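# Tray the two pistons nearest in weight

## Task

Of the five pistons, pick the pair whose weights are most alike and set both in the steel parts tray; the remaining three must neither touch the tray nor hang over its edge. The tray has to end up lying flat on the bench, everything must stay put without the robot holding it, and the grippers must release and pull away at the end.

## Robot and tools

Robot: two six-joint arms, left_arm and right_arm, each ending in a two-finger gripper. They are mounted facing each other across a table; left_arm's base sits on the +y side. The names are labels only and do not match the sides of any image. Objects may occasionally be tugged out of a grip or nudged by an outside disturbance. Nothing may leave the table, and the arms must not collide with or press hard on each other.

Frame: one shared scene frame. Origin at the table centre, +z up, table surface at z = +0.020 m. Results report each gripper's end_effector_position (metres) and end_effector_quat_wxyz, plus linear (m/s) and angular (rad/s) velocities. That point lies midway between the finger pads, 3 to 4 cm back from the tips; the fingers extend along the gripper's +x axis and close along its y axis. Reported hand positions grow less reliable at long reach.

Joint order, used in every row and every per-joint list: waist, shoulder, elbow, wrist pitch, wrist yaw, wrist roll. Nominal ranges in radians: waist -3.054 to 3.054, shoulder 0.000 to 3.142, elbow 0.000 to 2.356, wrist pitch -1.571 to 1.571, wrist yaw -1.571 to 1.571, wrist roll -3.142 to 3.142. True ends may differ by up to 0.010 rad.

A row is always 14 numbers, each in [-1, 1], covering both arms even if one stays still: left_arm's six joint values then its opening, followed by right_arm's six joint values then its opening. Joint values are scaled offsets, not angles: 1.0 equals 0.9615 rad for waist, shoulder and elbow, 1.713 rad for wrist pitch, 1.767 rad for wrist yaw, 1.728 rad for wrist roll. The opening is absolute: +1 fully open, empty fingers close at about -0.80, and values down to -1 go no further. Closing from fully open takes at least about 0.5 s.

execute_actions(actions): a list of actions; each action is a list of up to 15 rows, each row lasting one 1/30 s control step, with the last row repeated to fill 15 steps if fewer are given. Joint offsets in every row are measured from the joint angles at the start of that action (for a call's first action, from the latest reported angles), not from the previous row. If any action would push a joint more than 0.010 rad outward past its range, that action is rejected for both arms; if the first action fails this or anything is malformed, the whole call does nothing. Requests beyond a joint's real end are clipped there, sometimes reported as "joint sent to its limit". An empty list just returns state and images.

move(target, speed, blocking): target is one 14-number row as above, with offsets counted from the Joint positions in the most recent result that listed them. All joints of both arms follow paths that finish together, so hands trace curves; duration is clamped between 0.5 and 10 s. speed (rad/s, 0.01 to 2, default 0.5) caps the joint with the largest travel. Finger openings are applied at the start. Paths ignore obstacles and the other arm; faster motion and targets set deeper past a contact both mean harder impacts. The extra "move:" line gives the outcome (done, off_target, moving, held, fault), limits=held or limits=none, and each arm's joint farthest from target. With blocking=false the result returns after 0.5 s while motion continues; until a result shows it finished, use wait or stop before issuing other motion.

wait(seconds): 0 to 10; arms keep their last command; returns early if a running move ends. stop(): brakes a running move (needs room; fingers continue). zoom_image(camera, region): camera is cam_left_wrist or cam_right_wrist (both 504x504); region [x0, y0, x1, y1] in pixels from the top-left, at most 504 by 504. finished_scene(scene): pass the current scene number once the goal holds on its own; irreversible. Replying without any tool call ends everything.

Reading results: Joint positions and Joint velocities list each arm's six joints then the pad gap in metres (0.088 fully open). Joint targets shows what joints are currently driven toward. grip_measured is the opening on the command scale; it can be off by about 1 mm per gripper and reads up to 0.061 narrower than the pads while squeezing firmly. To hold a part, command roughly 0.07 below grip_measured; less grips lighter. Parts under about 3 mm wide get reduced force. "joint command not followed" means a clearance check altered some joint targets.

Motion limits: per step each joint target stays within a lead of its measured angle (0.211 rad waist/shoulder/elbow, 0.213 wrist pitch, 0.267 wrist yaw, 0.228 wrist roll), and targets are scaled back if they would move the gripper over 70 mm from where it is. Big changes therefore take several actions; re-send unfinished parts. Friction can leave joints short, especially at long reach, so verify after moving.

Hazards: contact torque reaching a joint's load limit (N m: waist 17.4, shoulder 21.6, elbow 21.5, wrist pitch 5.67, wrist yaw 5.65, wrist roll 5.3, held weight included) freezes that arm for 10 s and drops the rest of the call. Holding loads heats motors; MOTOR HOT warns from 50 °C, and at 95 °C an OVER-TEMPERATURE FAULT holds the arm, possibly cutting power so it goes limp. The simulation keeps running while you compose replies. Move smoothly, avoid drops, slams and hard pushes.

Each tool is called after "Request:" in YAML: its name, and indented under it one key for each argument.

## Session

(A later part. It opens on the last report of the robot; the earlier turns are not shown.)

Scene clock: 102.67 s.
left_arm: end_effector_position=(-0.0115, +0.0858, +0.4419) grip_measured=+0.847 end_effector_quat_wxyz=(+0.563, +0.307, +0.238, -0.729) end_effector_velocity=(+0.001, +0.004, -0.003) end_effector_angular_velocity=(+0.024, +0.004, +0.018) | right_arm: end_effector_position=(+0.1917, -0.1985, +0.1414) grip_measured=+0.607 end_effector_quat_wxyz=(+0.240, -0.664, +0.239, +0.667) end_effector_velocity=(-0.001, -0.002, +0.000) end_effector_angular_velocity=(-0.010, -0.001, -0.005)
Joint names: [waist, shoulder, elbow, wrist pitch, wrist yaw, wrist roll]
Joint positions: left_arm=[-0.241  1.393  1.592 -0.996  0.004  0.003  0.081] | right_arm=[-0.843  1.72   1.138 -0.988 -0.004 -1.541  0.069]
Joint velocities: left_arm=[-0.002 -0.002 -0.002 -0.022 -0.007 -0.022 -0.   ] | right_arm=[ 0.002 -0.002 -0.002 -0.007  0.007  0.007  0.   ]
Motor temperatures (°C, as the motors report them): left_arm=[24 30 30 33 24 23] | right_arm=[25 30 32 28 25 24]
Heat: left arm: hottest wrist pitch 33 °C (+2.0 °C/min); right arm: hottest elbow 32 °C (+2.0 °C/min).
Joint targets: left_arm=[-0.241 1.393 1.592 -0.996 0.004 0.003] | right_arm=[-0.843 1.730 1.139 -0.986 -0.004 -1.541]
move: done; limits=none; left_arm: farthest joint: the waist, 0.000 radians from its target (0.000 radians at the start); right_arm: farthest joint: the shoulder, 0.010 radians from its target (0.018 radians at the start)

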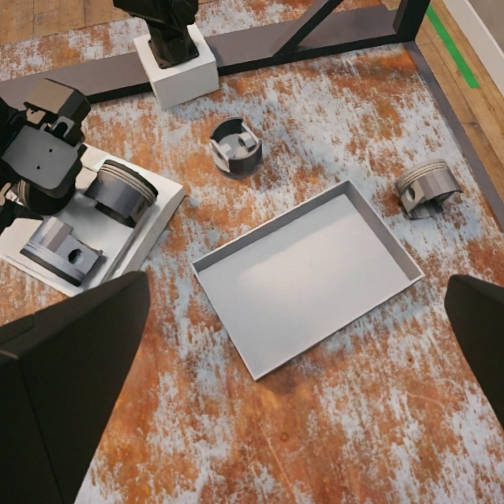

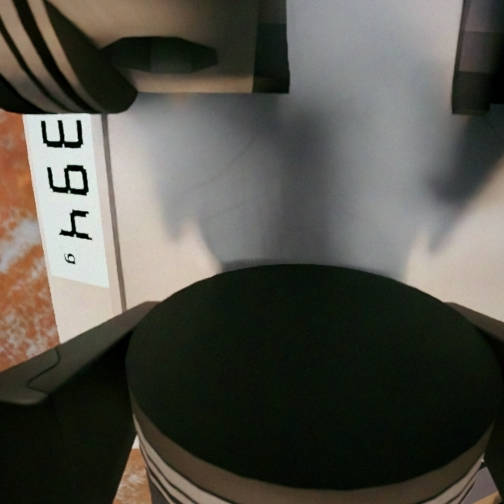

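Request:
move:
  target: [0,0,0,0,0,0,0.85,0,0.018,0,0.006,0,0,0.52]
  speed: 0.04

Scene clock: 103.63 s.
left_arm: end_effector_position=(-0.0115, +0.0858, +0.4419) grip_measured=+0.847 end_effector_quat_wxyz=(+0.563, +0.307, +0.238, -0.729) end_effector_velocity=(+0.000, +0.001, +0.001) end_effector_angular_velocity=(-0.005, +0.012, +0.018) | right_arm: end_effector_position=(+0.1927, -0.1972, +0.1394) grip_measured=+0.607 end_effector_quat_wxyz=(+0.241, -0.664, +0.238, +0.666) end_effector_velocity=(+0.003, -0.001, +0.000) end_effector_angular_velocity=(+0.001, -0.010, -0.000)
Joint names: [waist, shoulder, elbow, wrist pitch, wrist yaw, wrist roll]
Joint positions: left_arm=[-0.241  1.393  1.592 -0.996  0.004  0.003  0.081] | right_arm=[-0.843  1.728  1.138 -0.979 -0.004 -1.541  0.069]
Joint velocities: left_arm=[-0.002 -0.007 -0.007  0.007 -0.007 -0.022  0.   ] | right_arm=[-0.007 -0.002 -0.002  0.007  0.007 -0.007 -0.   ]
Motor temperatures (°C, as the motors report them): left_arm=[24 30 30 33 24 23] | right_arm=[25 30 32 28 25 24]
Heat: left arm: hottest wrist pitch 33 °C (+2.0 °C/min); right arm: hottest elbow 32 °C (+2.0 °C/min).
Joint targets: left_arm=[-0.241 1.393 1.592 -0.996 0.004 0.003] | right_arm=[-0.843 1.738 1.138 -0.978 -0.004 -1.541]
move: done; limits=none; left_arm: farthest joint: the waist, 0.000 radians from its target (0.000 radians at the start); right_arm: farthest joint: the shoulder, 0.010 radians from its target (0.017 radians at the start)

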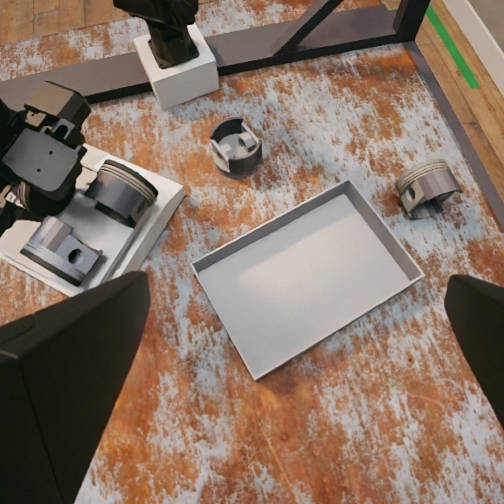

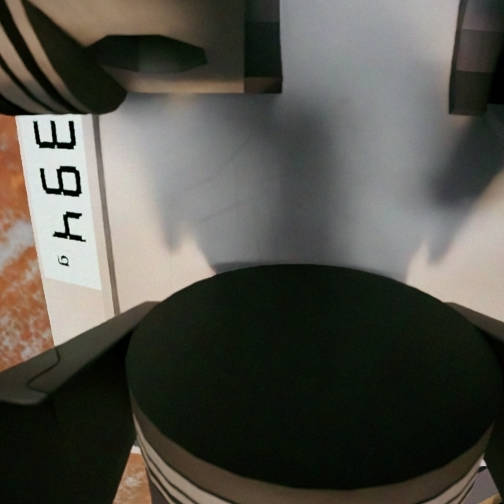

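Request:
move:
  target: [0,0,0,0,0,0,0.85,0,0,-0.016,0.006,0,0,0.52]
  speed: 0.04

Scene clock: 104.50 s.
left_arm: end_effector_position=(-0.0115, +0.0858, +0.4419) grip_measured=+0.847 end_effector_quat_wxyz=(+0.563, +0.307, +0.238, -0.729) end_effector_velocity=(+0.001, +0.003, +0.000) end_effector_angular_velocity=(+0.002, -0.001, +0.008) | right_arm: end_effector_position=(+0.1925, -0.1974, +0.1380) grip_measured=+0.607 end_effector_quat_wxyz=(+0.241, -0.664, +0.238, +0.666) end_effector_velocity=(-0.002, -0.002, +0.000) end_effector_angular_velocity=(-0.001, +0.010, -0.010)
Joint names: [waist, shoulder, elbow, wrist pitch, wrist yaw, wrist roll]
Joint positions: left_arm=[-0.241  1.393  1.592 -0.996  0.004  0.003  0.081] | right_arm=[-0.843  1.728  1.132 -0.972 -0.004 -1.541  0.069]
Joint velocities: left_arm=[-0.002 -0.007 -0.002 -0.007 -0.007 -0.007  0.   ] | right_arm=[-0.002 -0.002 -0.002 -0.007 -0.007  0.007 -0.   ]
Motor temperatures (°C, as the motors report them): left_arm=[24 30 30 33 24 23] | right_arm=[25 30 32 28 25 24]
Heat: left arm: hottest wrist pitch 33 °C (+2.0 °C/min); right arm: hottest elbow 32 °C (+2.0 °C/min).
Joint targets: left_arm=[-0.241 1.393 1.592 -0.996 0.004 0.003] | right_arm=[-0.843 1.727 1.123 -0.969 -0.004 -1.541]
move: done; limits=none; left_arm: farthest joint: the waist, 0.000 radians from its target (0.000 radians at the start); right_arm: farthest joint: the elbow, 0.010 radians from its target (0.016 radians at the start)

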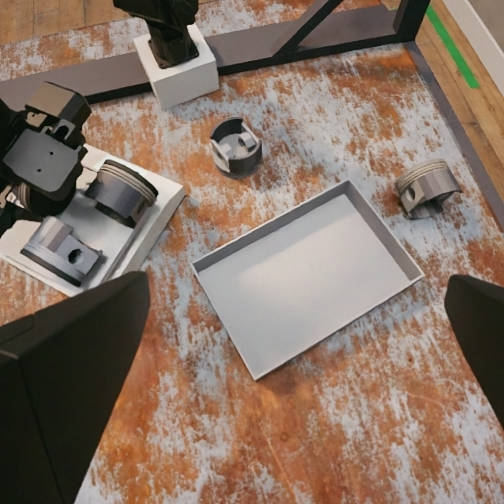

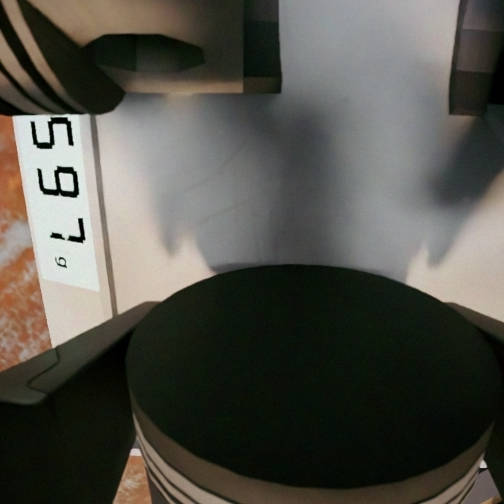

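Request:
execute_actions:
  actions:
    - [[0,0,0,0,0,0,0.85,0,0,0,0,0,0,0.56],[0,0,0,0,0,0,0.85,0,0,0,0,0,0,0.60],[0,0,0,0,0,0,0.85,0,0,0,0,0,0,0.63],[0,0,0,0,0,0,0.85,0,0,0,0,0,0,0.66],[0,0,0,0,0,0,0.85,0,0,0,0,0,0,0.69],[0,0,0,0,0,0,0.85,0,0,0,0,0,0,0.72],[0,0,0,0,0,0,0.85,0,0,0,0,0,0,0.75],[0,0,0,0,0,0,0.85,0,0,0,0,0,0,0.78],[0,0,0,0,0,0,0.85,0,0,0,0,0,0,0.82]]

Scene clock: 105.40 s.
left_arm: end_effector_position=(-0.0115, +0.0858, +0.4419) grip_measured=+0.847 end_effector_quat_wxyz=(+0.563, +0.307, +0.238, -0.729) end_effector_velocity=(+0.001, +0.002, +0.002) end_effector_angular_velocity=(-0.002, +0.000, +0.008) | right_arm: end_effector_position=(+0.1925, -0.1975, +0.1379) grip_measured=+0.802 end_effector_quat_wxyz=(+0.241, -0.664, +0.238, +0.666) end_effector_velocity=(-0.002, -0.002, +0.000) end_effector_angular_velocity=(-0.001, +0.010, +0.020)
Joint names: [waist, shoulder, elbow, wrist pitch, wrist yaw, wrist roll]
Joint positions: left_arm=[-0.241  1.393  1.592 -0.996  0.004  0.003  0.081] | right_arm=[-0.843  1.728  1.132 -0.972 -0.004 -1.541  0.078]
Joint velocities: left_arm=[-0.002 -0.007  0.002 -0.007 -0.007 -0.007 -0.   ] | right_arm=[-0.002 -0.002 -0.002 -0.007 -0.007 -0.022  0.007]
Motor temperatures (°C, as the motors report them): left_arm=[24 30 30 33 24 23] | right_arm=[25 30 32 28 25 24]
Heat: left arm: hottest wrist pitch 33 °C (+2.0 °C/min); right arm: hottest elbow 32 °C (+2.0 °C/min).
Joint targets: left_arm=[-0.241 1.393 1.592 -0.996 0.004 0.003] | right_arm=[-0.843 1.728 1.132 -0.972 -0.004 -1.541]

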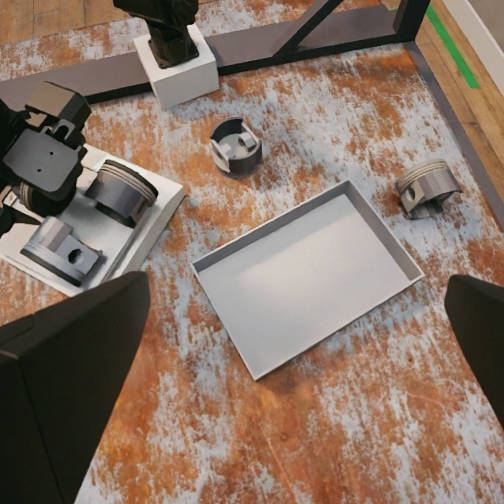

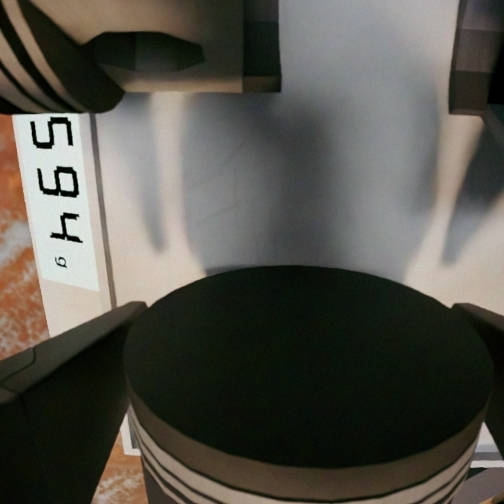

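Request:
execute_actions:
  actions: []

Scene clock: 105.83 s.
left_arm: end_effector_position=(-0.0115, +0.0858, +0.4419) grip_measured=+0.847 end_effector_quat_wxyz=(+0.563, +0.307, +0.238, -0.729) end_effector_velocity=(+0.000, -0.001, +0.001) end_effector_angular_velocity=(-0.007, +0.002, +0.008) | right_arm: end_effector_position=(+0.1925, -0.1975, +0.1379) grip_measured=+0.818 end_effector_quat_wxyz=(+0.241, -0.664, +0.238, +0.666) end_effector_velocity=(-0.004, -0.004, +0.000) end_effector_angular_velocity=(-0.013, +0.019, +0.005)
Joint names: [waist, shoulder, elbow, wrist pitch, wrist yaw, wrist roll]
Joint positions: left_arm=[-0.241  1.393  1.592 -0.996  0.004  0.003  0.081] | right_arm=[-0.843  1.728  1.132 -0.972 -0.004 -1.541  0.079]
Joint velocities: left_arm=[-0.002 -0.002 -0.002  0.007 -0.007 -0.007 -0.   ] | right_arm=[-0.002 -0.002 -0.002 -0.022 -0.007 -0.007  0.   ]
Motor temperatures (°C, as the motors report them): left_arm=[24 30 30 33 24 23] | right_arm=[25 30 32 28 25 24]
Heat: left arm: hottest wrist pitch 33 °C (+2.0 °C/min); right arm: hottest elbow 32 °C (+2.0 °C/min).
Joint targets: left_arm=[-0.241 1.393 1.592 -0.996 0.004 0.003] | right_arm=[-0.843 1.728 1.132 -0.972 -0.004 -1.541]

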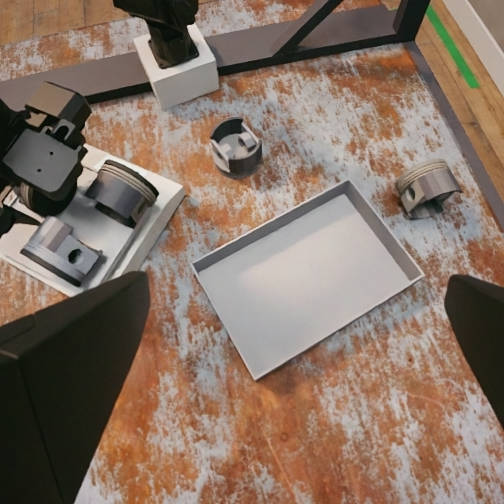

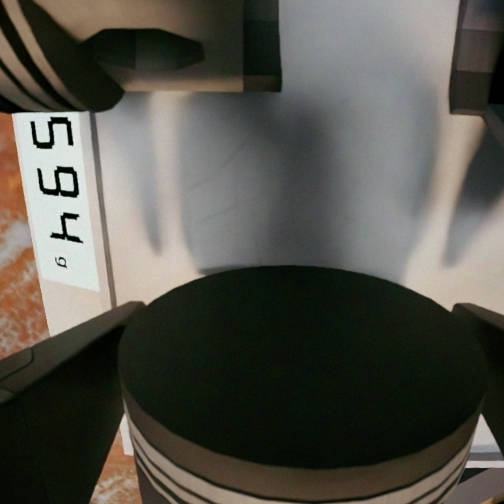

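Request:
execute_actions:
  actions:
    - [[0,0,0,0,0,0,0.85,0,0,0,0,0,0,0.79],[0,0,0,0,0,0,0.85,0,0,0,0,0,0,0.76],[0,0,0,0,0,0,0.85,0,0,0,0,0,0,0.73],[0,0,0,0,0,0,0.85,0,0,0,0,0,0,0.70],[0,0,0,0,0,0,0.85,0,0,0,0,0,0,0.68],[0,0,0,0,0,0,0.85,0,0,0,0,0,0,0.66],[0,0,0,0,0,0,0.85,0,0,0,0,0,0,0.64],[0,0,0,0,0,0,0.85,0,0,0,0,0,0,0.62],[0,0,0,0,0,0,0.85,0,0,0,0,0,0,0.60],[0,0,0,0,0,0,0.85,0,0,0,0,0,0,0.58],[0,0,0,0,0,0,0.85,0,0,0,0,0,0,0.56],[0,0,0,0,0,0,0.85,0,0,0,0,0,0,0.54],[0,0,0,0,0,0,0.85,0,0,0,0,0,0,0.53]]

Request:
move:
  target: [0,-0.5,-0.4,0.05,0,0,0.85,0.05,-0.068,0.403,-0.252,0,0,0.53]
  speed: 0.55

Request:
move:
  target: [0,0,0,0,0,0,0.85,1.0,0.46,0.345,0.068,0,0.03,0.53]
  speed: 0.9

Scene clock: 108.83 s.
left_arm: end_effector_position=(-0.0115, +0.0858, +0.4419) grip_measured=+0.847 end_effector_quat_wxyz=(+0.563, +0.307, +0.238, -0.729) end_effector_velocity=(+0.001, +0.003, -0.005) end_effector_angular_velocity=(+0.023, -0.017, +0.013) | right_arm: end_effector_position=(+0.1925, -0.1975, +0.1379) grip_measured=+0.613 end_effector_quat_wxyz=(+0.241, -0.664, +0.238, +0.666) end_effector_velocity=(-0.001, -0.000, +0.003) end_effector_angular_velocity=(+0.006, +0.004, +0.005)
Joint names: [waist, shoulder, elbow, wrist pitch, wrist yaw, wrist roll]
Joint positions: left_arm=[-0.241  1.393  1.592 -0.996  0.004  0.003  0.081] | right_arm=[-0.843  1.728  1.132 -0.972 -0.004 -1.541  0.069]
Joint velocities: left_arm=[-0.007  0.002 -0.002 -0.022 -0.022 -0.007 -0.   ] | right_arm=[-0.002 -0.007  0.002 -0.007 -0.007 -0.007 -0.   ]
Motor temperatures (°C, as the motors report them): left_arm=[24 30 30 33 24 23] | right_arm=[25 30 32 28 25 24]
Heat: left arm: hottest wrist pitch 33 °C (+2.0 °C/min); right arm: hottest elbow 32 °C (+1.0 °C/min).
Joint targets: left_arm=[-0.241 1.393 1.592 -0.996 0.004 0.003] | right_arm=[-0.843 1.728 1.132 -0.971 -0.004 -1.541]

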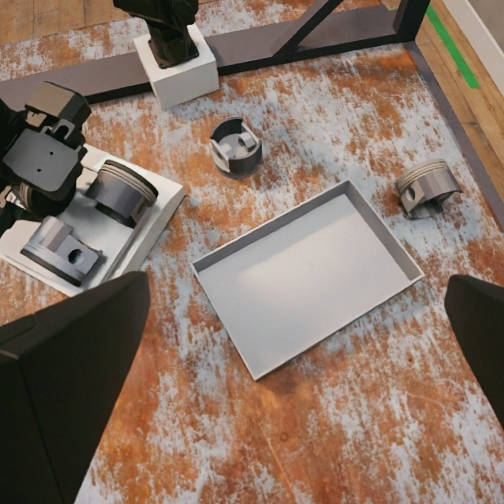

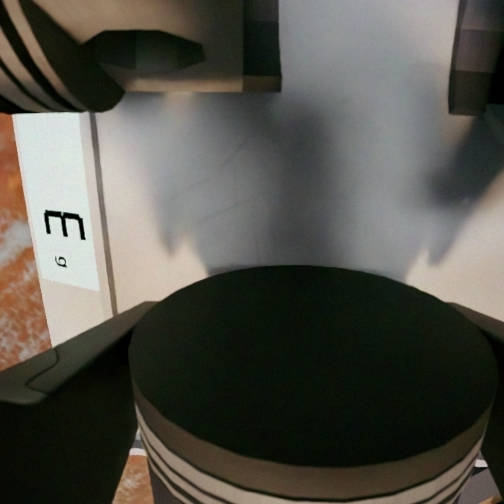

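Scene clock: 110.37 s.
left_arm: end_effector_position=(+0.0133, +0.1826, +0.4464) grip_measured=+0.847 end_effector_quat_wxyz=(+0.583, +0.237, +0.183, -0.755) end_effector_velocity=(+0.002, +0.002, -0.001) end_effector_angular_velocity=(-0.002, -0.019, +0.007) | right_arm: end_effector_position=(+0.1824, -0.1887, +0.2455) grip_measured=+0.613 end_effector_quat_wxyz=(+0.225, -0.669, +0.223, +0.672) end_effector_velocity=(+0.000, -0.003, +0.000) end_effector_angular_velocity=(-0.010, -0.002, +0.005)
Joint names: [waist, shoulder, elbow, wrist pitch, wrist yaw, wrist roll]
Joint positions: left_arm=[-0.241  0.916  1.222 -0.914  0.004  0.003  0.081] | right_arm=[-0.798  1.675  1.507 -1.401 -0.004 -1.541  0.069]
Joint velocities: left_arm=[-0.007 -0.007 -0.002 -0.007 -0.022  0.007 -0.   ] | right_arm=[-0.002 -0.002 -0.002 -0.007  0.007 -0.007 -0.   ]
Motor temperatures (°C, as the motors report them): left_arm=[24 29 30 33 24 23] | right_arm=[25 31 32 28 25 24]
Heat: left arm: hottest wrist pitch 33 °C (+2.0 °C/min); right arm: hottest elbow 32 °C (+1.0 °C/min).
Joint targets: left_arm=[-0.241 0.912 1.207 -0.911 0.004 0.003] | right_arm=[-0.795 1.662 1.520 -1.403 -0.004 -1.541]
move: off_target (left_arm, right_arm); limits=none; left_arm: farthest joint: the elbow, 0.014 radians from its target (0.385 radians at the start); right_arm: farthest joint: the shoulder, 0.013 radians from its target (0.065 radians at the start)

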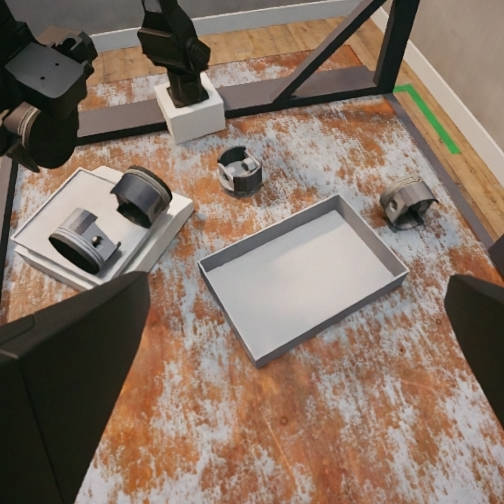

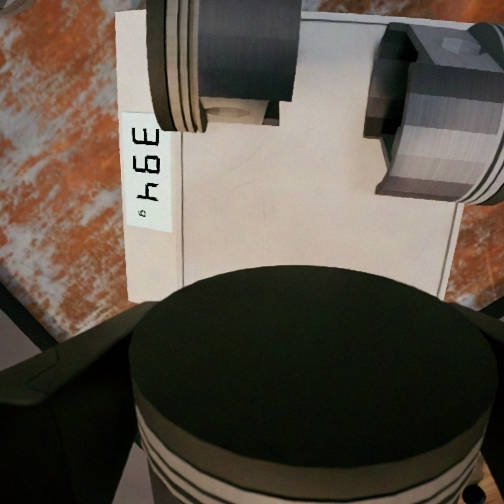

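Scene clock: 112.10 s.
left_arm: end_effector_position=(+0.0133, +0.1826, +0.4464) grip_measured=+0.847 end_effector_quat_wxyz=(+0.583, +0.237, +0.183, -0.755) end_effector_velocity=(+0.003, -0.000, -0.003) end_effector_angular_velocity=(+0.013, +0.002, +0.028) | right_arm: end_effector_position=(-0.1290, -0.0498, +0.1825) grip_measured=+0.613 end_effector_quat_wxyz=(-0.092, -0.699, -0.096, +0.703) end_effector_velocity=(+0.002, -0.005, -0.003) end_effector_angular_velocity=(-0.032, -0.004, +0.005)
Joint names: [waist, shoulder, elbow, wrist pitch, wrist yaw, wrist roll]
Joint positions: left_arm=[-0.241  0.916  1.222 -0.914  0.004  0.003  0.081] | right_arm=[ 0.163  2.105  1.827 -1.286 -0.005 -1.493  0.069]
Joint velocities: left_arm=[-0.002  0.002 -0.002 -0.007 -0.022 -0.022 -0.   ] | right_arm=[-0.002  0.007 -0.002 -0.022 -0.007 -0.007 -0.   ]
Motor temperatures (°C, as the motors report them): left_arm=[24 29 30 33 24 23] | right_arm=[25 31 32 28 25 24]
Heat: left arm: hottest wrist pitch 33 °C (+2.0 °C/min); right arm: hottest elbow 32 °C (+1.0 °C/min).
Joint targets: left_arm=[-0.241 0.916 1.222 -0.914 0.004 0.003] | right_arm=[0.163 2.118 1.839 -1.285 -0.004 -1.490]
move: off_target (right_arm); limits=none; left_arm: farthest joint: the waist, 0.000 radians from its target (0.000 radians at the start); right_arm: farthest joint: the shoulder, 0.012 radians from its target (0.442 radians at the start)

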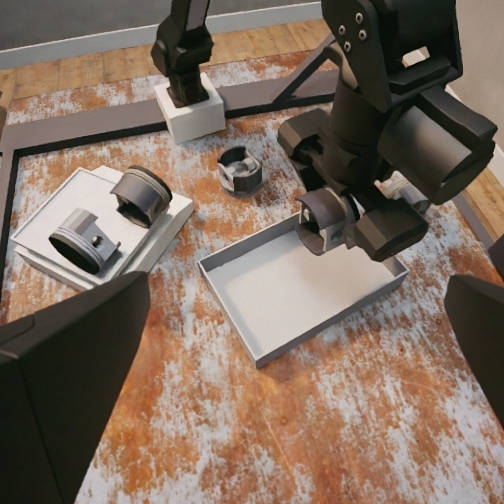

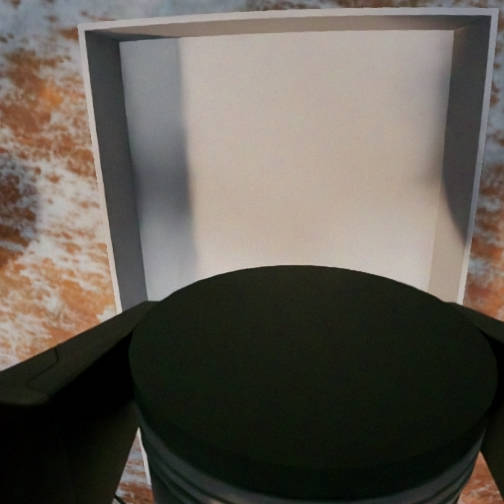

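Request:
move:
  target: [0,0,0,0,0,0,0.85,0.105,0.106,-0.255,0.19,0,0.042,0.53]
  speed: 0.4

Request:
move:
  target: [0,0,0,0,0,0,0.85,0,0.026,-0.026,0.022,0,0,0.53]
  speed: 0.05

Scene clock: 114.17 s.
left_arm: end_effector_position=(+0.0133, +0.1826, +0.4464) grip_measured=+0.847 end_effector_quat_wxyz=(+0.583, +0.237, +0.183, -0.755) end_effector_velocity=(+0.000, -0.002, -0.002) end_effector_angular_velocity=(+0.006, +0.013, +0.016) | right_arm: end_effector_position=(-0.1667, -0.0638, +0.0876) grip_measured=+0.613 end_effector_quat_wxyz=(+0.105, +0.698, +0.103, -0.701) end_effector_velocity=(+0.003, -0.001, +0.000) end_effector_angular_velocity=(-0.003, -0.010, +0.020)
Joint names: [waist, shoulder, elbow, wrist pitch, wrist yaw, wrist roll]
Joint positions: left_arm=[-0.241  0.916  1.222 -0.914  0.004  0.003  0.081] | right_arm=[ 0.262  2.197  1.587 -0.963 -0.005 -1.423  0.069]
Joint velocities: left_arm=[-0.002  0.002 -0.007  0.007 -0.007 -0.022 -0.   ] | right_arm=[-0.002 -0.002 -0.002 -0.007  0.007 -0.022  0.   ]
Motor temperatures (°C, as the motors report them): left_arm=[24 29 30 33 24 23] | right_arm=[25 31 32 28 25 24]
Heat: left arm: hottest wrist pitch 33 °C (+2.0 °C/min); right arm: hottest elbow 32 °C (+2.0 °C/min).
Joint targets: left_arm=[-0.241 0.916 1.222 -0.914 0.004 0.003] | right_arm=[0.264 2.207 1.581 -0.960 -0.005 -1.420]
move: done; limits=none; left_arm: farthest joint: the waist, 0.000 radians from its target (0.000 radians at the start); right_arm: farthest joint: the shoulder, 0.010 radians from its target (0.102 radians at the start)

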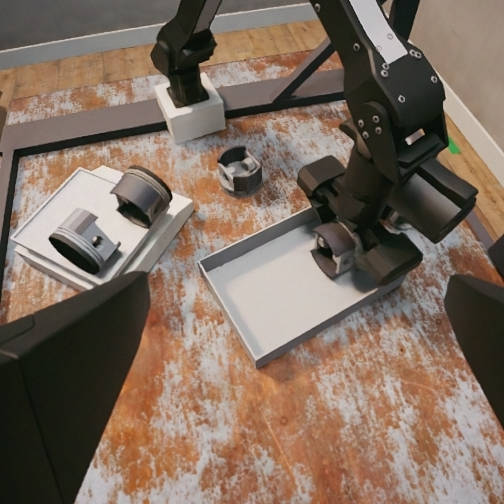

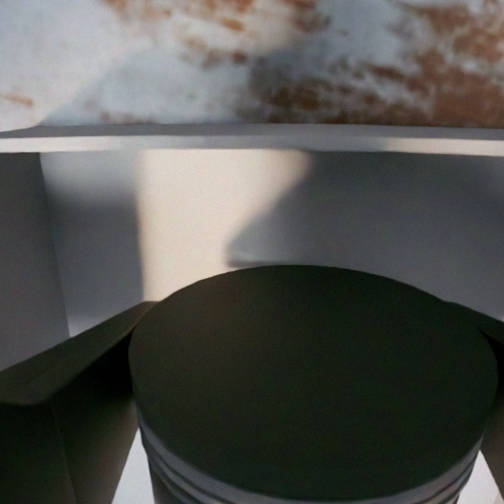

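Scene clock: 115.13 s.
left_arm: end_effector_position=(+0.0133, +0.1826, +0.4464) grip_measured=+0.847 end_effector_quat_wxyz=(+0.583, +0.237, +0.183, -0.755) end_effector_velocity=(-0.001, +0.002, -0.002) end_effector_angular_velocity=(+0.010, +0.008, -0.004) | right_arm: end_effector_position=(-0.1672, -0.0623, +0.0830) grip_measured=+0.613 end_effector_quat_wxyz=(+0.101, +0.697, +0.107, -0.702) end_effector_velocity=(-0.001, -0.004, -0.001) end_effector_angular_velocity=(-0.020, +0.015, +0.005)
Joint names: [waist, shoulder, elbow, wrist pitch, wrist yaw, wrist roll]
Joint positions: left_arm=[-0.241  0.916  1.222 -0.914  0.004  0.003  0.081] | right_arm=[ 0.261  2.2    1.572 -0.933 -0.004 -1.423  0.069]
Joint velocities: left_arm=[-0.002 -0.002 -0.002 -0.007  0.007 -0.007 -0.   ] | right_arm=[-0.002 -0.002 -0.007 -0.007 -0.022 -0.007 -0.   ]
Motor temperatures (°C, as the motors report them): left_arm=[24 29 30 34 24 23] | right_arm=[25 31 32 28 25 24]
Heat: left arm: hottest wrist pitch 34 °C (+3.0 °C/min); right arm: hottest elbow 32 °C (+2.0 °C/min).
Joint targets: left_arm=[-0.241 0.916 1.222 -0.914 0.004 0.003] | right_arm=[0.261 2.222 1.562 -0.925 -0.004 -1.423]
move: off_target (right_arm); limits=none; left_arm: farthest joint: the waist, 0.000 radians from its target (0.000 radians at the start); right_arm: farthest joint: the shoulder, 0.022 radians from its target (0.025 radians at the start)

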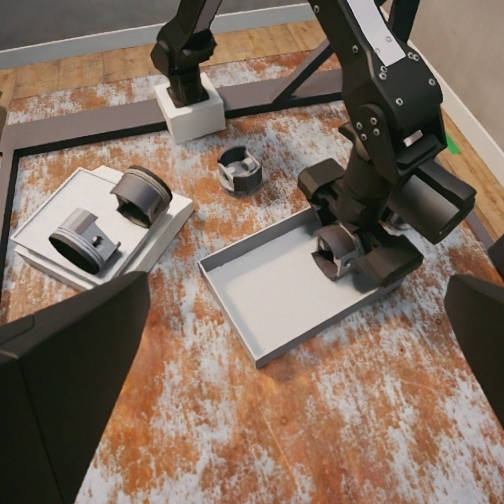

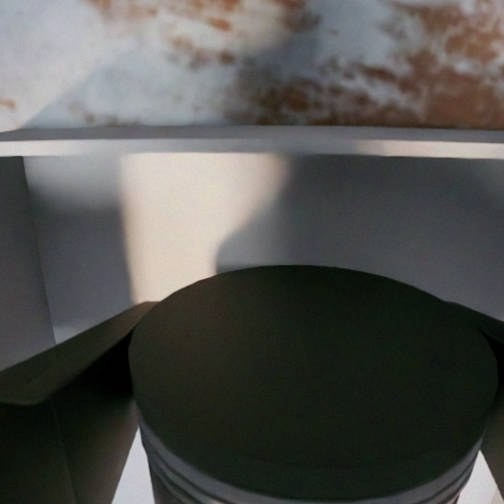

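Request:
execute_actions:
  actions:
    - [[0,0,0,0,0,0,0.85,0,0,0,0,0,0,0.57],[0,0,0,0,0,0,0.85,0,0,0,0,0,0,0.60],[0,0,0,0,0,0,0.85,0,0,0,0,0,0,0.63],[0,0,0,0,0,0,0.85,0,0,0,0,0,0,0.66],[0,0,0,0,0,0,0.85,0,0,0,0,0,0,0.70],[0,0,0,0,0,0,0.85,0,0,0,0,0,0,0.74],[0,0,0,0,0,0,0.85,0,0,0,0,0,0,0.78],[0,0,0,0,0,0,0.85,0,0,0,0,0,0,0.83],[0,0,0,0,0,0,0.85,0,0,0,0,0,0,0.88],[0,0,0,0,0,0,0.85,0,0,0,0,0,0,0.93]]

Request:
move:
  target: [0,0,0,0,0,0,0.85,0,-0.083,0.222,-0.167,0,0,0.93]
  speed: 0.4

Request:
move:
  target: [0,0,0,0,0,0,0.85,-0.797,-0.602,-0.458,-0.082,0,-0.774,1.0]
  speed: 1.2

Scene clock: 116.90 s.
left_arm: end_effector_position=(+0.0133, +0.1826, +0.4464) grip_measured=+0.847 end_effector_quat_wxyz=(+0.583, +0.237, +0.183, -0.755) end_effector_velocity=(+0.000, -0.001, +0.001) end_effector_angular_velocity=(-0.010, -0.008, -0.001) | right_arm: end_effector_position=(-0.1671, -0.0625, +0.0829) grip_measured=+0.899 end_effector_quat_wxyz=(+0.101, +0.697, +0.107, -0.702) end_effector_velocity=(+0.001, -0.002, +0.000) end_effector_angular_velocity=(-0.010, +0.003, +0.005)
Joint names: [waist, shoulder, elbow, wrist pitch, wrist yaw, wrist roll]
Joint positions: left_arm=[-0.241  0.916  1.222 -0.914  0.004  0.003  0.081] | right_arm=[ 0.261  2.2    1.571 -0.933 -0.004 -1.423  0.083]
Joint velocities: left_arm=[-0.002 -0.002 -0.002  0.007 -0.007  0.007 -0.   ] | right_arm=[-0.002 -0.002 -0.002 -0.007 -0.007 -0.007  0.013]
Motor temperatures (°C, as the motors report them): left_arm=[24 29 30 34 24 23] | right_arm=[25 31 32 28 25 24]
Heat: left arm: hottest wrist pitch 34 °C (+3.0 °C/min); right arm: hottest elbow 32 °C (+2.0 °C/min).
Joint targets: left_arm=[-0.241 0.916 1.222 -0.914 0.004 0.003] | right_arm=[0.261 2.200 1.572 -0.933 -0.004 -1.423]

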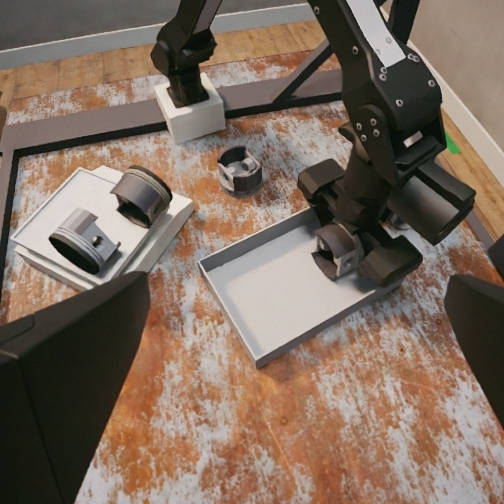

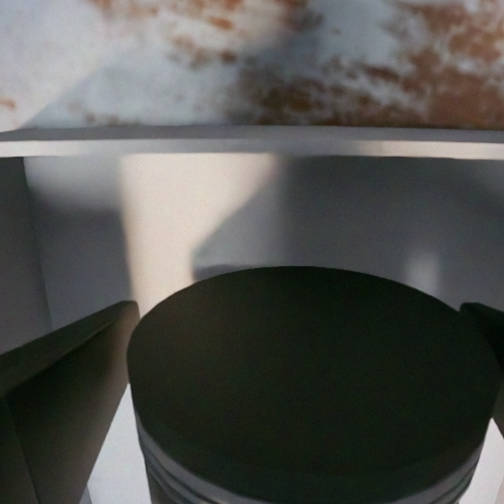

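Scene clock: 118.20 s.
left_arm: end_effector_position=(+0.0133, +0.1826, +0.4464) grip_measured=+0.847 end_effector_quat_wxyz=(+0.583, +0.237, +0.183, -0.755) end_effector_velocity=(+0.003, +0.001, -0.004) end_effector_angular_velocity=(+0.010, -0.009, +0.020) | right_arm: end_effector_position=(-0.1673, -0.0622, +0.1599) grip_measured=+0.928 end_effector_quat_wxyz=(+0.104, +0.698, +0.104, -0.701) end_effector_velocity=(+0.001, -0.002, +0.000) end_effector_angular_velocity=(-0.010, +0.003, +0.005)
Joint names: [waist, shoulder, elbow, wrist pitch, wrist yaw, wrist roll]
Joint positions: left_arm=[-0.241  0.916  1.222 -0.914  0.004  0.003  0.081] | right_arm=[ 0.261  2.132  1.778 -1.216 -0.004 -1.423  0.084]
Joint velocities: left_arm=[-0.002 -0.002 -0.007 -0.007 -0.022 -0.007 -0.   ] | right_arm=[-0.002 -0.002 -0.002 -0.007 -0.007 -0.007 -0.   ]
Motor temperatures (°C, as the motors report them): left_arm=[24 29 30 34 24 23] | right_arm=[25 32 32 28 25 24]
Heat: left arm: hottest wrist pitch 34 °C (+2.0 °C/min); right arm: hottest shoulder 32 °C (+1.0 °C/min).
Joint targets: left_arm=[-0.241 0.916 1.222 -0.914 0.004 0.003] | right_arm=[0.261 2.120 1.785 -1.219 -0.004 -1.423]
move: off_target (right_arm); limits=none; left_arm: farthest joint: the waist, 0.000 radians from its target (0.000 radians at the start); right_arm: farthest joint: the shoulder, 0.011 radians from its target (0.080 radians at the start)

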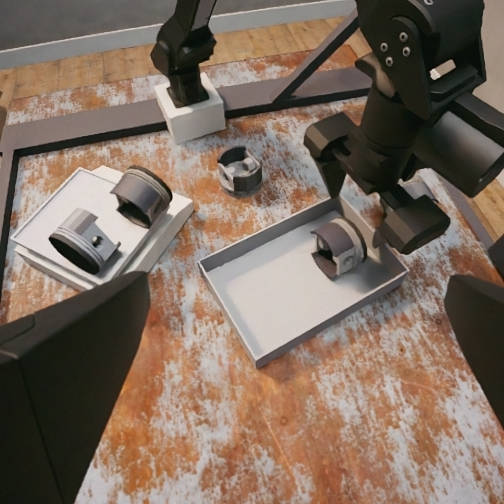

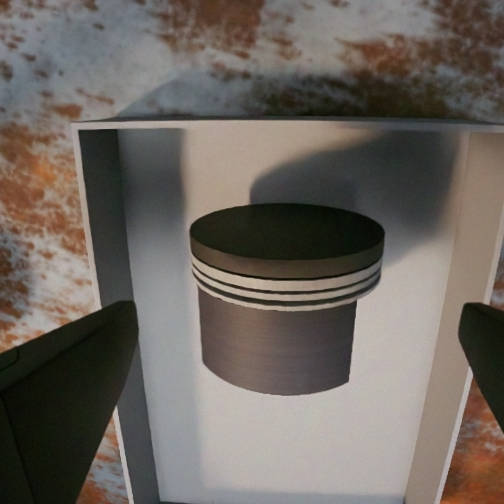

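Scene clock: 120.13 s.
left_arm: end_effector_position=(+0.0133, +0.1826, +0.4464) grip_measured=+0.847 end_effector_quat_wxyz=(+0.583, +0.237, +0.183, -0.755) end_effector_velocity=(+0.002, +0.001, -0.004) end_effector_angular_velocity=(+0.010, -0.009, +0.015) | right_arm: end_effector_position=(+0.0938, -0.1767, +0.2350) grip_measured=+1.000 end_effector_quat_wxyz=(+0.296, +0.641, +0.298, -0.643) end_effector_velocity=(-0.003, -0.005, -0.000) end_effector_angular_velocity=(-0.018, +0.014, +0.024)
Joint names: [waist, shoulder, elbow, wrist pitch, wrist yaw, wrist roll]
Joint positions: left_arm=[-0.241  0.916  1.222 -0.914  0.004  0.003  0.081] | right_arm=[-0.501  1.563  1.347 -1.355 -0.004 -2.758  0.088]
Joint velocities: left_arm=[-0.007 -0.002 -0.007 -0.007 -0.022 -0.007  0.   ] | right_arm=[ 0.002 -0.002 -0.002 -0.022 -0.007 -0.022  0.   ]
Motor temperatures (°C, as the motors report them): left_arm=[24 29 30 34 24 23] | right_arm=[25 32 32 28 25 24]
Heat: left arm: hottest wrist pitch 34 °C (+2.0 °C/min); right arm: hottest shoulder 32 °C (+1.0 °C/min).
Joint targets: left_arm=[-0.241 0.916 1.222 -0.914 0.004 0.003] | right_arm=[-0.505 1.553 1.337 -1.357 -0.004 -2.761]
move: done; limits=none; left_arm: farthest joint: the waist, 0.000 radians from its target (0.000 radians at the start); right_arm: farthest joint: the shoulder, 0.010 radians from its target (0.578 radians at the start)

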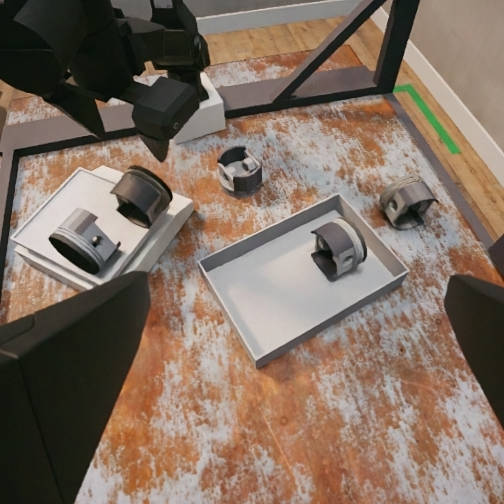

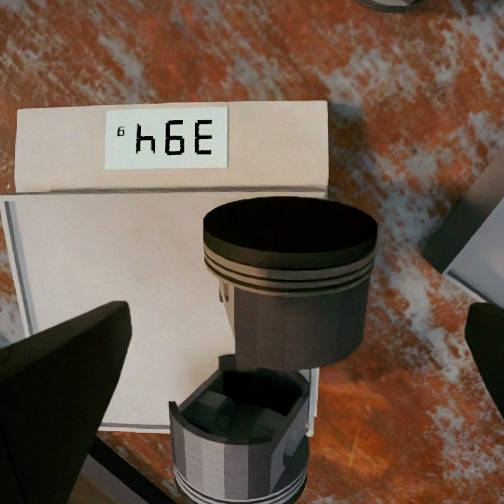

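Request:
move:
  target: [0,0,0,0,0,0,0.85,-0.007,0.083,-0.33,0.22,0,0,1.0]
  speed: 0.35

Request:
execute_actions:
  actions:
    - [[0,0,0,0,0,0,0.85,0,0,0,0,0,0,0.92],[0,0,0,0,0,0,0.85,0,0,0,0,0,0,0.86],[0,0,0,0,0,0,0.85,0,0,0,0,0,0,0.80],[0,0,0,0,0,0,0.85,0,0,0,0,0,0,0.75],[0,0,0,0,0,0,0.85,0,0,0,0,0,0,0.71],[0,0,0,0,0,0,0.85,0,0,0,0,0,0,0.68],[0,0,0,0,0,0,0.85,0,0,0,0,0,0,0.65],[0,0,0,0,0,0,0.85,0,0,0,0,0,0,0.63],[0,0,0,0,0,0,0.85,0,0,0,0,0,0,0.61],[0,0,0,0,0,0,0.85,0,0,0,0,0,0,0.59],[0,0,0,0,0,0,0.85,0,0,0,0,0,0,0.57],[0,0,0,0,0,0,0.85,0,0,0,0,0,0,0.55],[0,0,0,0,0,0,0.85,0,0,0,0,0,0,0.53]]

Scene clock: 122.80 s.
left_arm: end_effector_position=(+0.0133, +0.1826, +0.4464) grip_measured=+0.847 end_effector_quat_wxyz=(+0.583, +0.237, +0.183, -0.755) end_effector_velocity=(+0.001, +0.001, -0.002) end_effector_angular_velocity=(+0.005, -0.012, -0.001) | right_arm: end_effector_position=(+0.0953, -0.1747, +0.1416) grip_measured=+1.000 end_effector_quat_wxyz=(+0.296, +0.641, +0.297, -0.643) end_effector_velocity=(-0.002, +0.000, -0.001) end_effector_angular_velocity=(+0.005, +0.006, +0.010)
Joint names: [waist, shoulder, elbow, wrist pitch, wrist yaw, wrist roll]
Joint positions: left_arm=[-0.241  0.916  1.222 -0.914  0.004  0.003  0.081] | right_arm=[-0.504  1.631  1.039 -0.98  -0.004 -2.758  0.088]
Joint velocities: left_arm=[-0.002 -0.002 -0.002 -0.007 -0.007  0.007 -0.   ] | right_arm=[ 0.002 -0.002 -0.007  0.007 -0.007 -0.007  0.   ]
Motor temperatures (°C, as the motors report them): left_arm=[24 28 30 34 24 23] | right_arm=[25 32 32 28 25 24]
Heat: left arm: hottest wrist pitch 34 °C (+2.0 °C/min); right arm: hottest shoulder 32 °C (+1.0 °C/min).
Joint targets: left_arm=[-0.241 0.916 1.222 -0.914 0.004 0.003] | right_arm=[-0.508 1.643 1.030 -0.978 -0.004 -2.758]
move: off_target (right_arm); limits=none; left_arm: farthest joint: the waist, 0.000 radians from its target (0.000 radians at the start); right_arm: farthest joint: the shoulder, 0.012 radians from its target (0.080 radians at the start)

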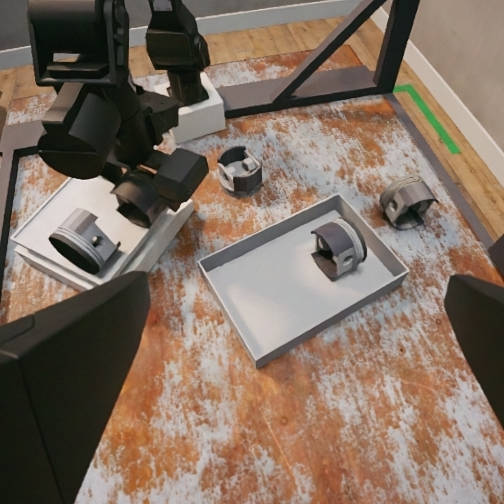

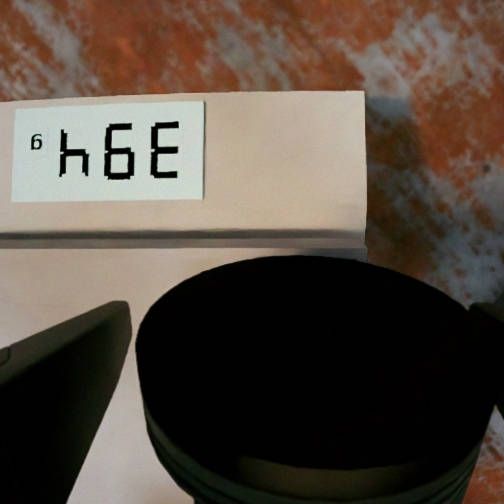

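Scene clock: 123.30 s.
left_arm: end_effector_position=(+0.0133, +0.1826, +0.4464) grip_measured=+0.847 end_effector_quat_wxyz=(+0.583, +0.237, +0.183, -0.755) end_effector_velocity=(-0.000, +0.003, -0.002) end_effector_angular_velocity=(+0.008, -0.000, +0.003) | right_arm: end_effector_position=(+0.0952, -0.1747, +0.1416) grip_measured=+0.616 end_effector_quat_wxyz=(+0.295, +0.641, +0.297, -0.643) end_effector_velocity=(-0.000, -0.006, +0.000) end_effector_angular_velocity=(-0.023, +0.000, +0.005)
Joint names: [waist, shoulder, elbow, wrist pitch, wrist yaw, wrist roll]
Joint positions: left_arm=[-0.241  0.916  1.222 -0.914  0.004  0.003  0.081] | right_arm=[-0.504  1.631  1.039 -0.98  -0.005 -2.758  0.069]
Joint velocities: left_arm=[-0.007 -0.007 -0.007 -0.007 -0.007 -0.007  0.   ] | right_arm=[-0.002 -0.002 -0.002 -0.022  0.007 -0.007  0.   ]
Motor temperatures (°C, as the motors report them): left_arm=[24 28 30 34 24 23] | right_arm=[25 32 32 28 25 24]
Heat: left arm: hottest wrist pitch 34 °C (+2.0 °C/min); right arm: hottest shoulder 32 °C (+1.0 °C/min).
Joint targets: left_arm=[-0.241 0.916 1.222 -0.914 0.004 0.003] | right_arm=[-0.504 1.631 1.039 -0.980 -0.004 -2.758]

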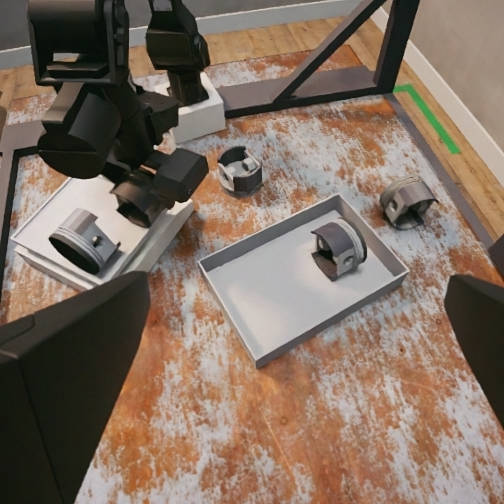

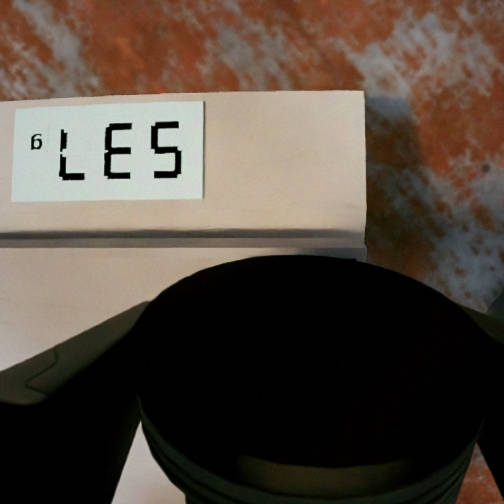

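Request:
move:
  target: [0,0,0,0,0,0,0.85,0.15,-0.072,0.2,-0.139,0,0.1,0.53]
  speed: 0.4

Request:
move:
  target: [0,0,0,0,0,0,0.85,0.399,0.598,0.481,0.068,0,0.534,0.53]
  speed: 0.9

Scene clock: 125.73 s.
left_arm: end_effector_position=(+0.0133, +0.1826, +0.4464) grip_measured=+0.847 end_effector_quat_wxyz=(+0.583, +0.237, +0.183, -0.755) end_effector_velocity=(-0.001, +0.003, -0.001) end_effector_angular_velocity=(+0.005, +0.009, -0.004) | right_arm: end_effector_position=(+0.0580, -0.1663, +0.1996) grip_measured=+0.616 end_effector_quat_wxyz=(+0.286, +0.645, +0.287, -0.648) end_effector_velocity=(-0.001, -0.001, +0.001) end_effector_angular_velocity=(-0.001, +0.008, -0.010)
Joint names: [waist, shoulder, elbow, wrist pitch, wrist yaw, wrist roll]
Joint positions: left_arm=[-0.241  0.916  1.222 -0.914  0.004  0.003  0.081] | right_arm=[-0.363  1.575  1.219 -1.216 -0.005 -2.588  0.069]
Joint velocities: left_arm=[-0.002 -0.007 -0.002 -0.007  0.007 -0.007  0.   ] | right_arm=[-0.002 -0.002  0.002 -0.007 -0.007  0.007 -0.   ]
Motor temperatures (°C, as the motors report them): left_arm=[24 28 30 34 24 23] | right_arm=[25 32 32 27 25 24]
Heat: left arm: hottest wrist pitch 34 °C (+2.0 °C/min); right arm: hottest shoulder 32 °C (+1.0 °C/min).
Joint targets: left_arm=[-0.241 0.916 1.222 -0.914 0.004 0.003] | right_arm=[-0.360 1.561 1.232 -1.218 -0.005 -2.585]
move: off_target (right_arm); limits=none; left_arm: farthest joint: the waist, 0.000 radians from its target (0.000 radians at the start); right_arm: farthest joint: the shoulder, 0.014 radians from its target (0.069 radians at the start)

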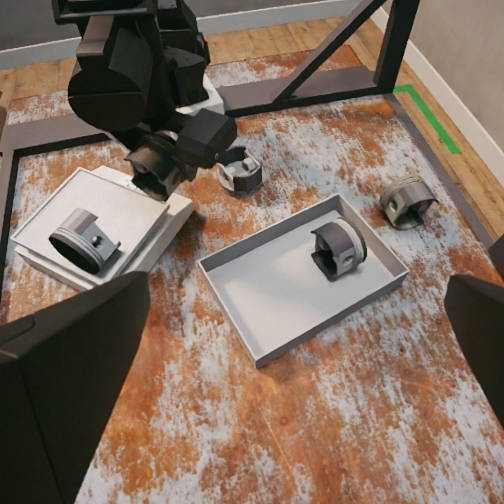

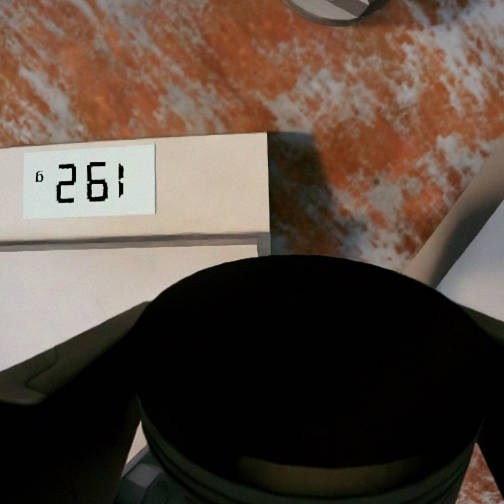

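Scene clock: 127.53 s.
left_arm: end_effector_position=(+0.0133, +0.1826, +0.4464) grip_measured=+0.847 end_effector_quat_wxyz=(+0.583, +0.237, +0.183, -0.755) end_effector_velocity=(+0.001, +0.003, -0.004) end_effector_angular_velocity=(+0.013, -0.039, -0.017) | right_arm: end_effector_position=(-0.0721, -0.0338, +0.1306) grip_measured=+0.616 end_effector_quat_wxyz=(+0.104, +0.698, +0.106, -0.701) end_effector_velocity=(+0.003, -0.003, -0.001) end_effector_angular_velocity=(-0.013, +0.005, +0.000)
Joint names: [waist, shoulder, elbow, wrist pitch, wrist yaw, wrist roll]
Joint positions: left_arm=[-0.241  0.916  1.222 -0.914  0.004  0.003  0.081] | right_arm=[ 0.018  2.138  1.67  -1.101 -0.005 -1.669  0.069]
Joint velocities: left_arm=[-0.002 -0.002 -0.002 -0.022 -0.007  0.037 -0.   ] | right_arm=[-0.007 -0.002 -0.007 -0.007 -0.007 -0.007  0.   ]
Motor temperatures (°C, as the motors report them): left_arm=[24 28 30 34 24 23] | right_arm=[25 32 32 27 25 24]
Heat: left arm: hottest wrist pitch 34 °C (+2.0 °C/min); right arm: hottest shoulder 32 °C (+1.0 °C/min).
Joint targets: left_arm=[-0.241 0.916 1.222 -0.914 0.004 0.003] | right_arm=[0.020 2.150 1.682 -1.099 -0.005 -1.666]
move: off_target (right_arm); limits=none; left_arm: farthest joint: the waist, 0.000 radians from its target (0.000 radians at the start); right_arm: farthest joint: the shoulder, 0.012 radians from its target (0.575 radians at the start)

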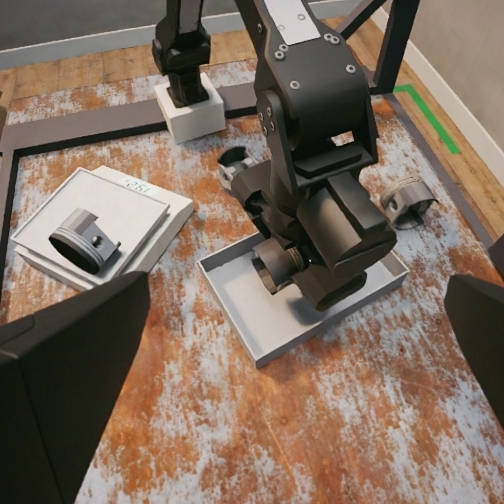

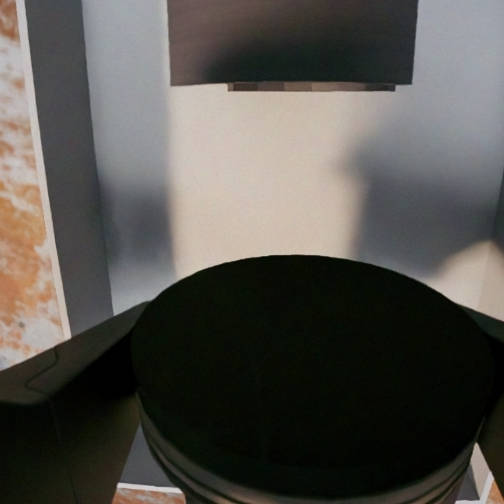

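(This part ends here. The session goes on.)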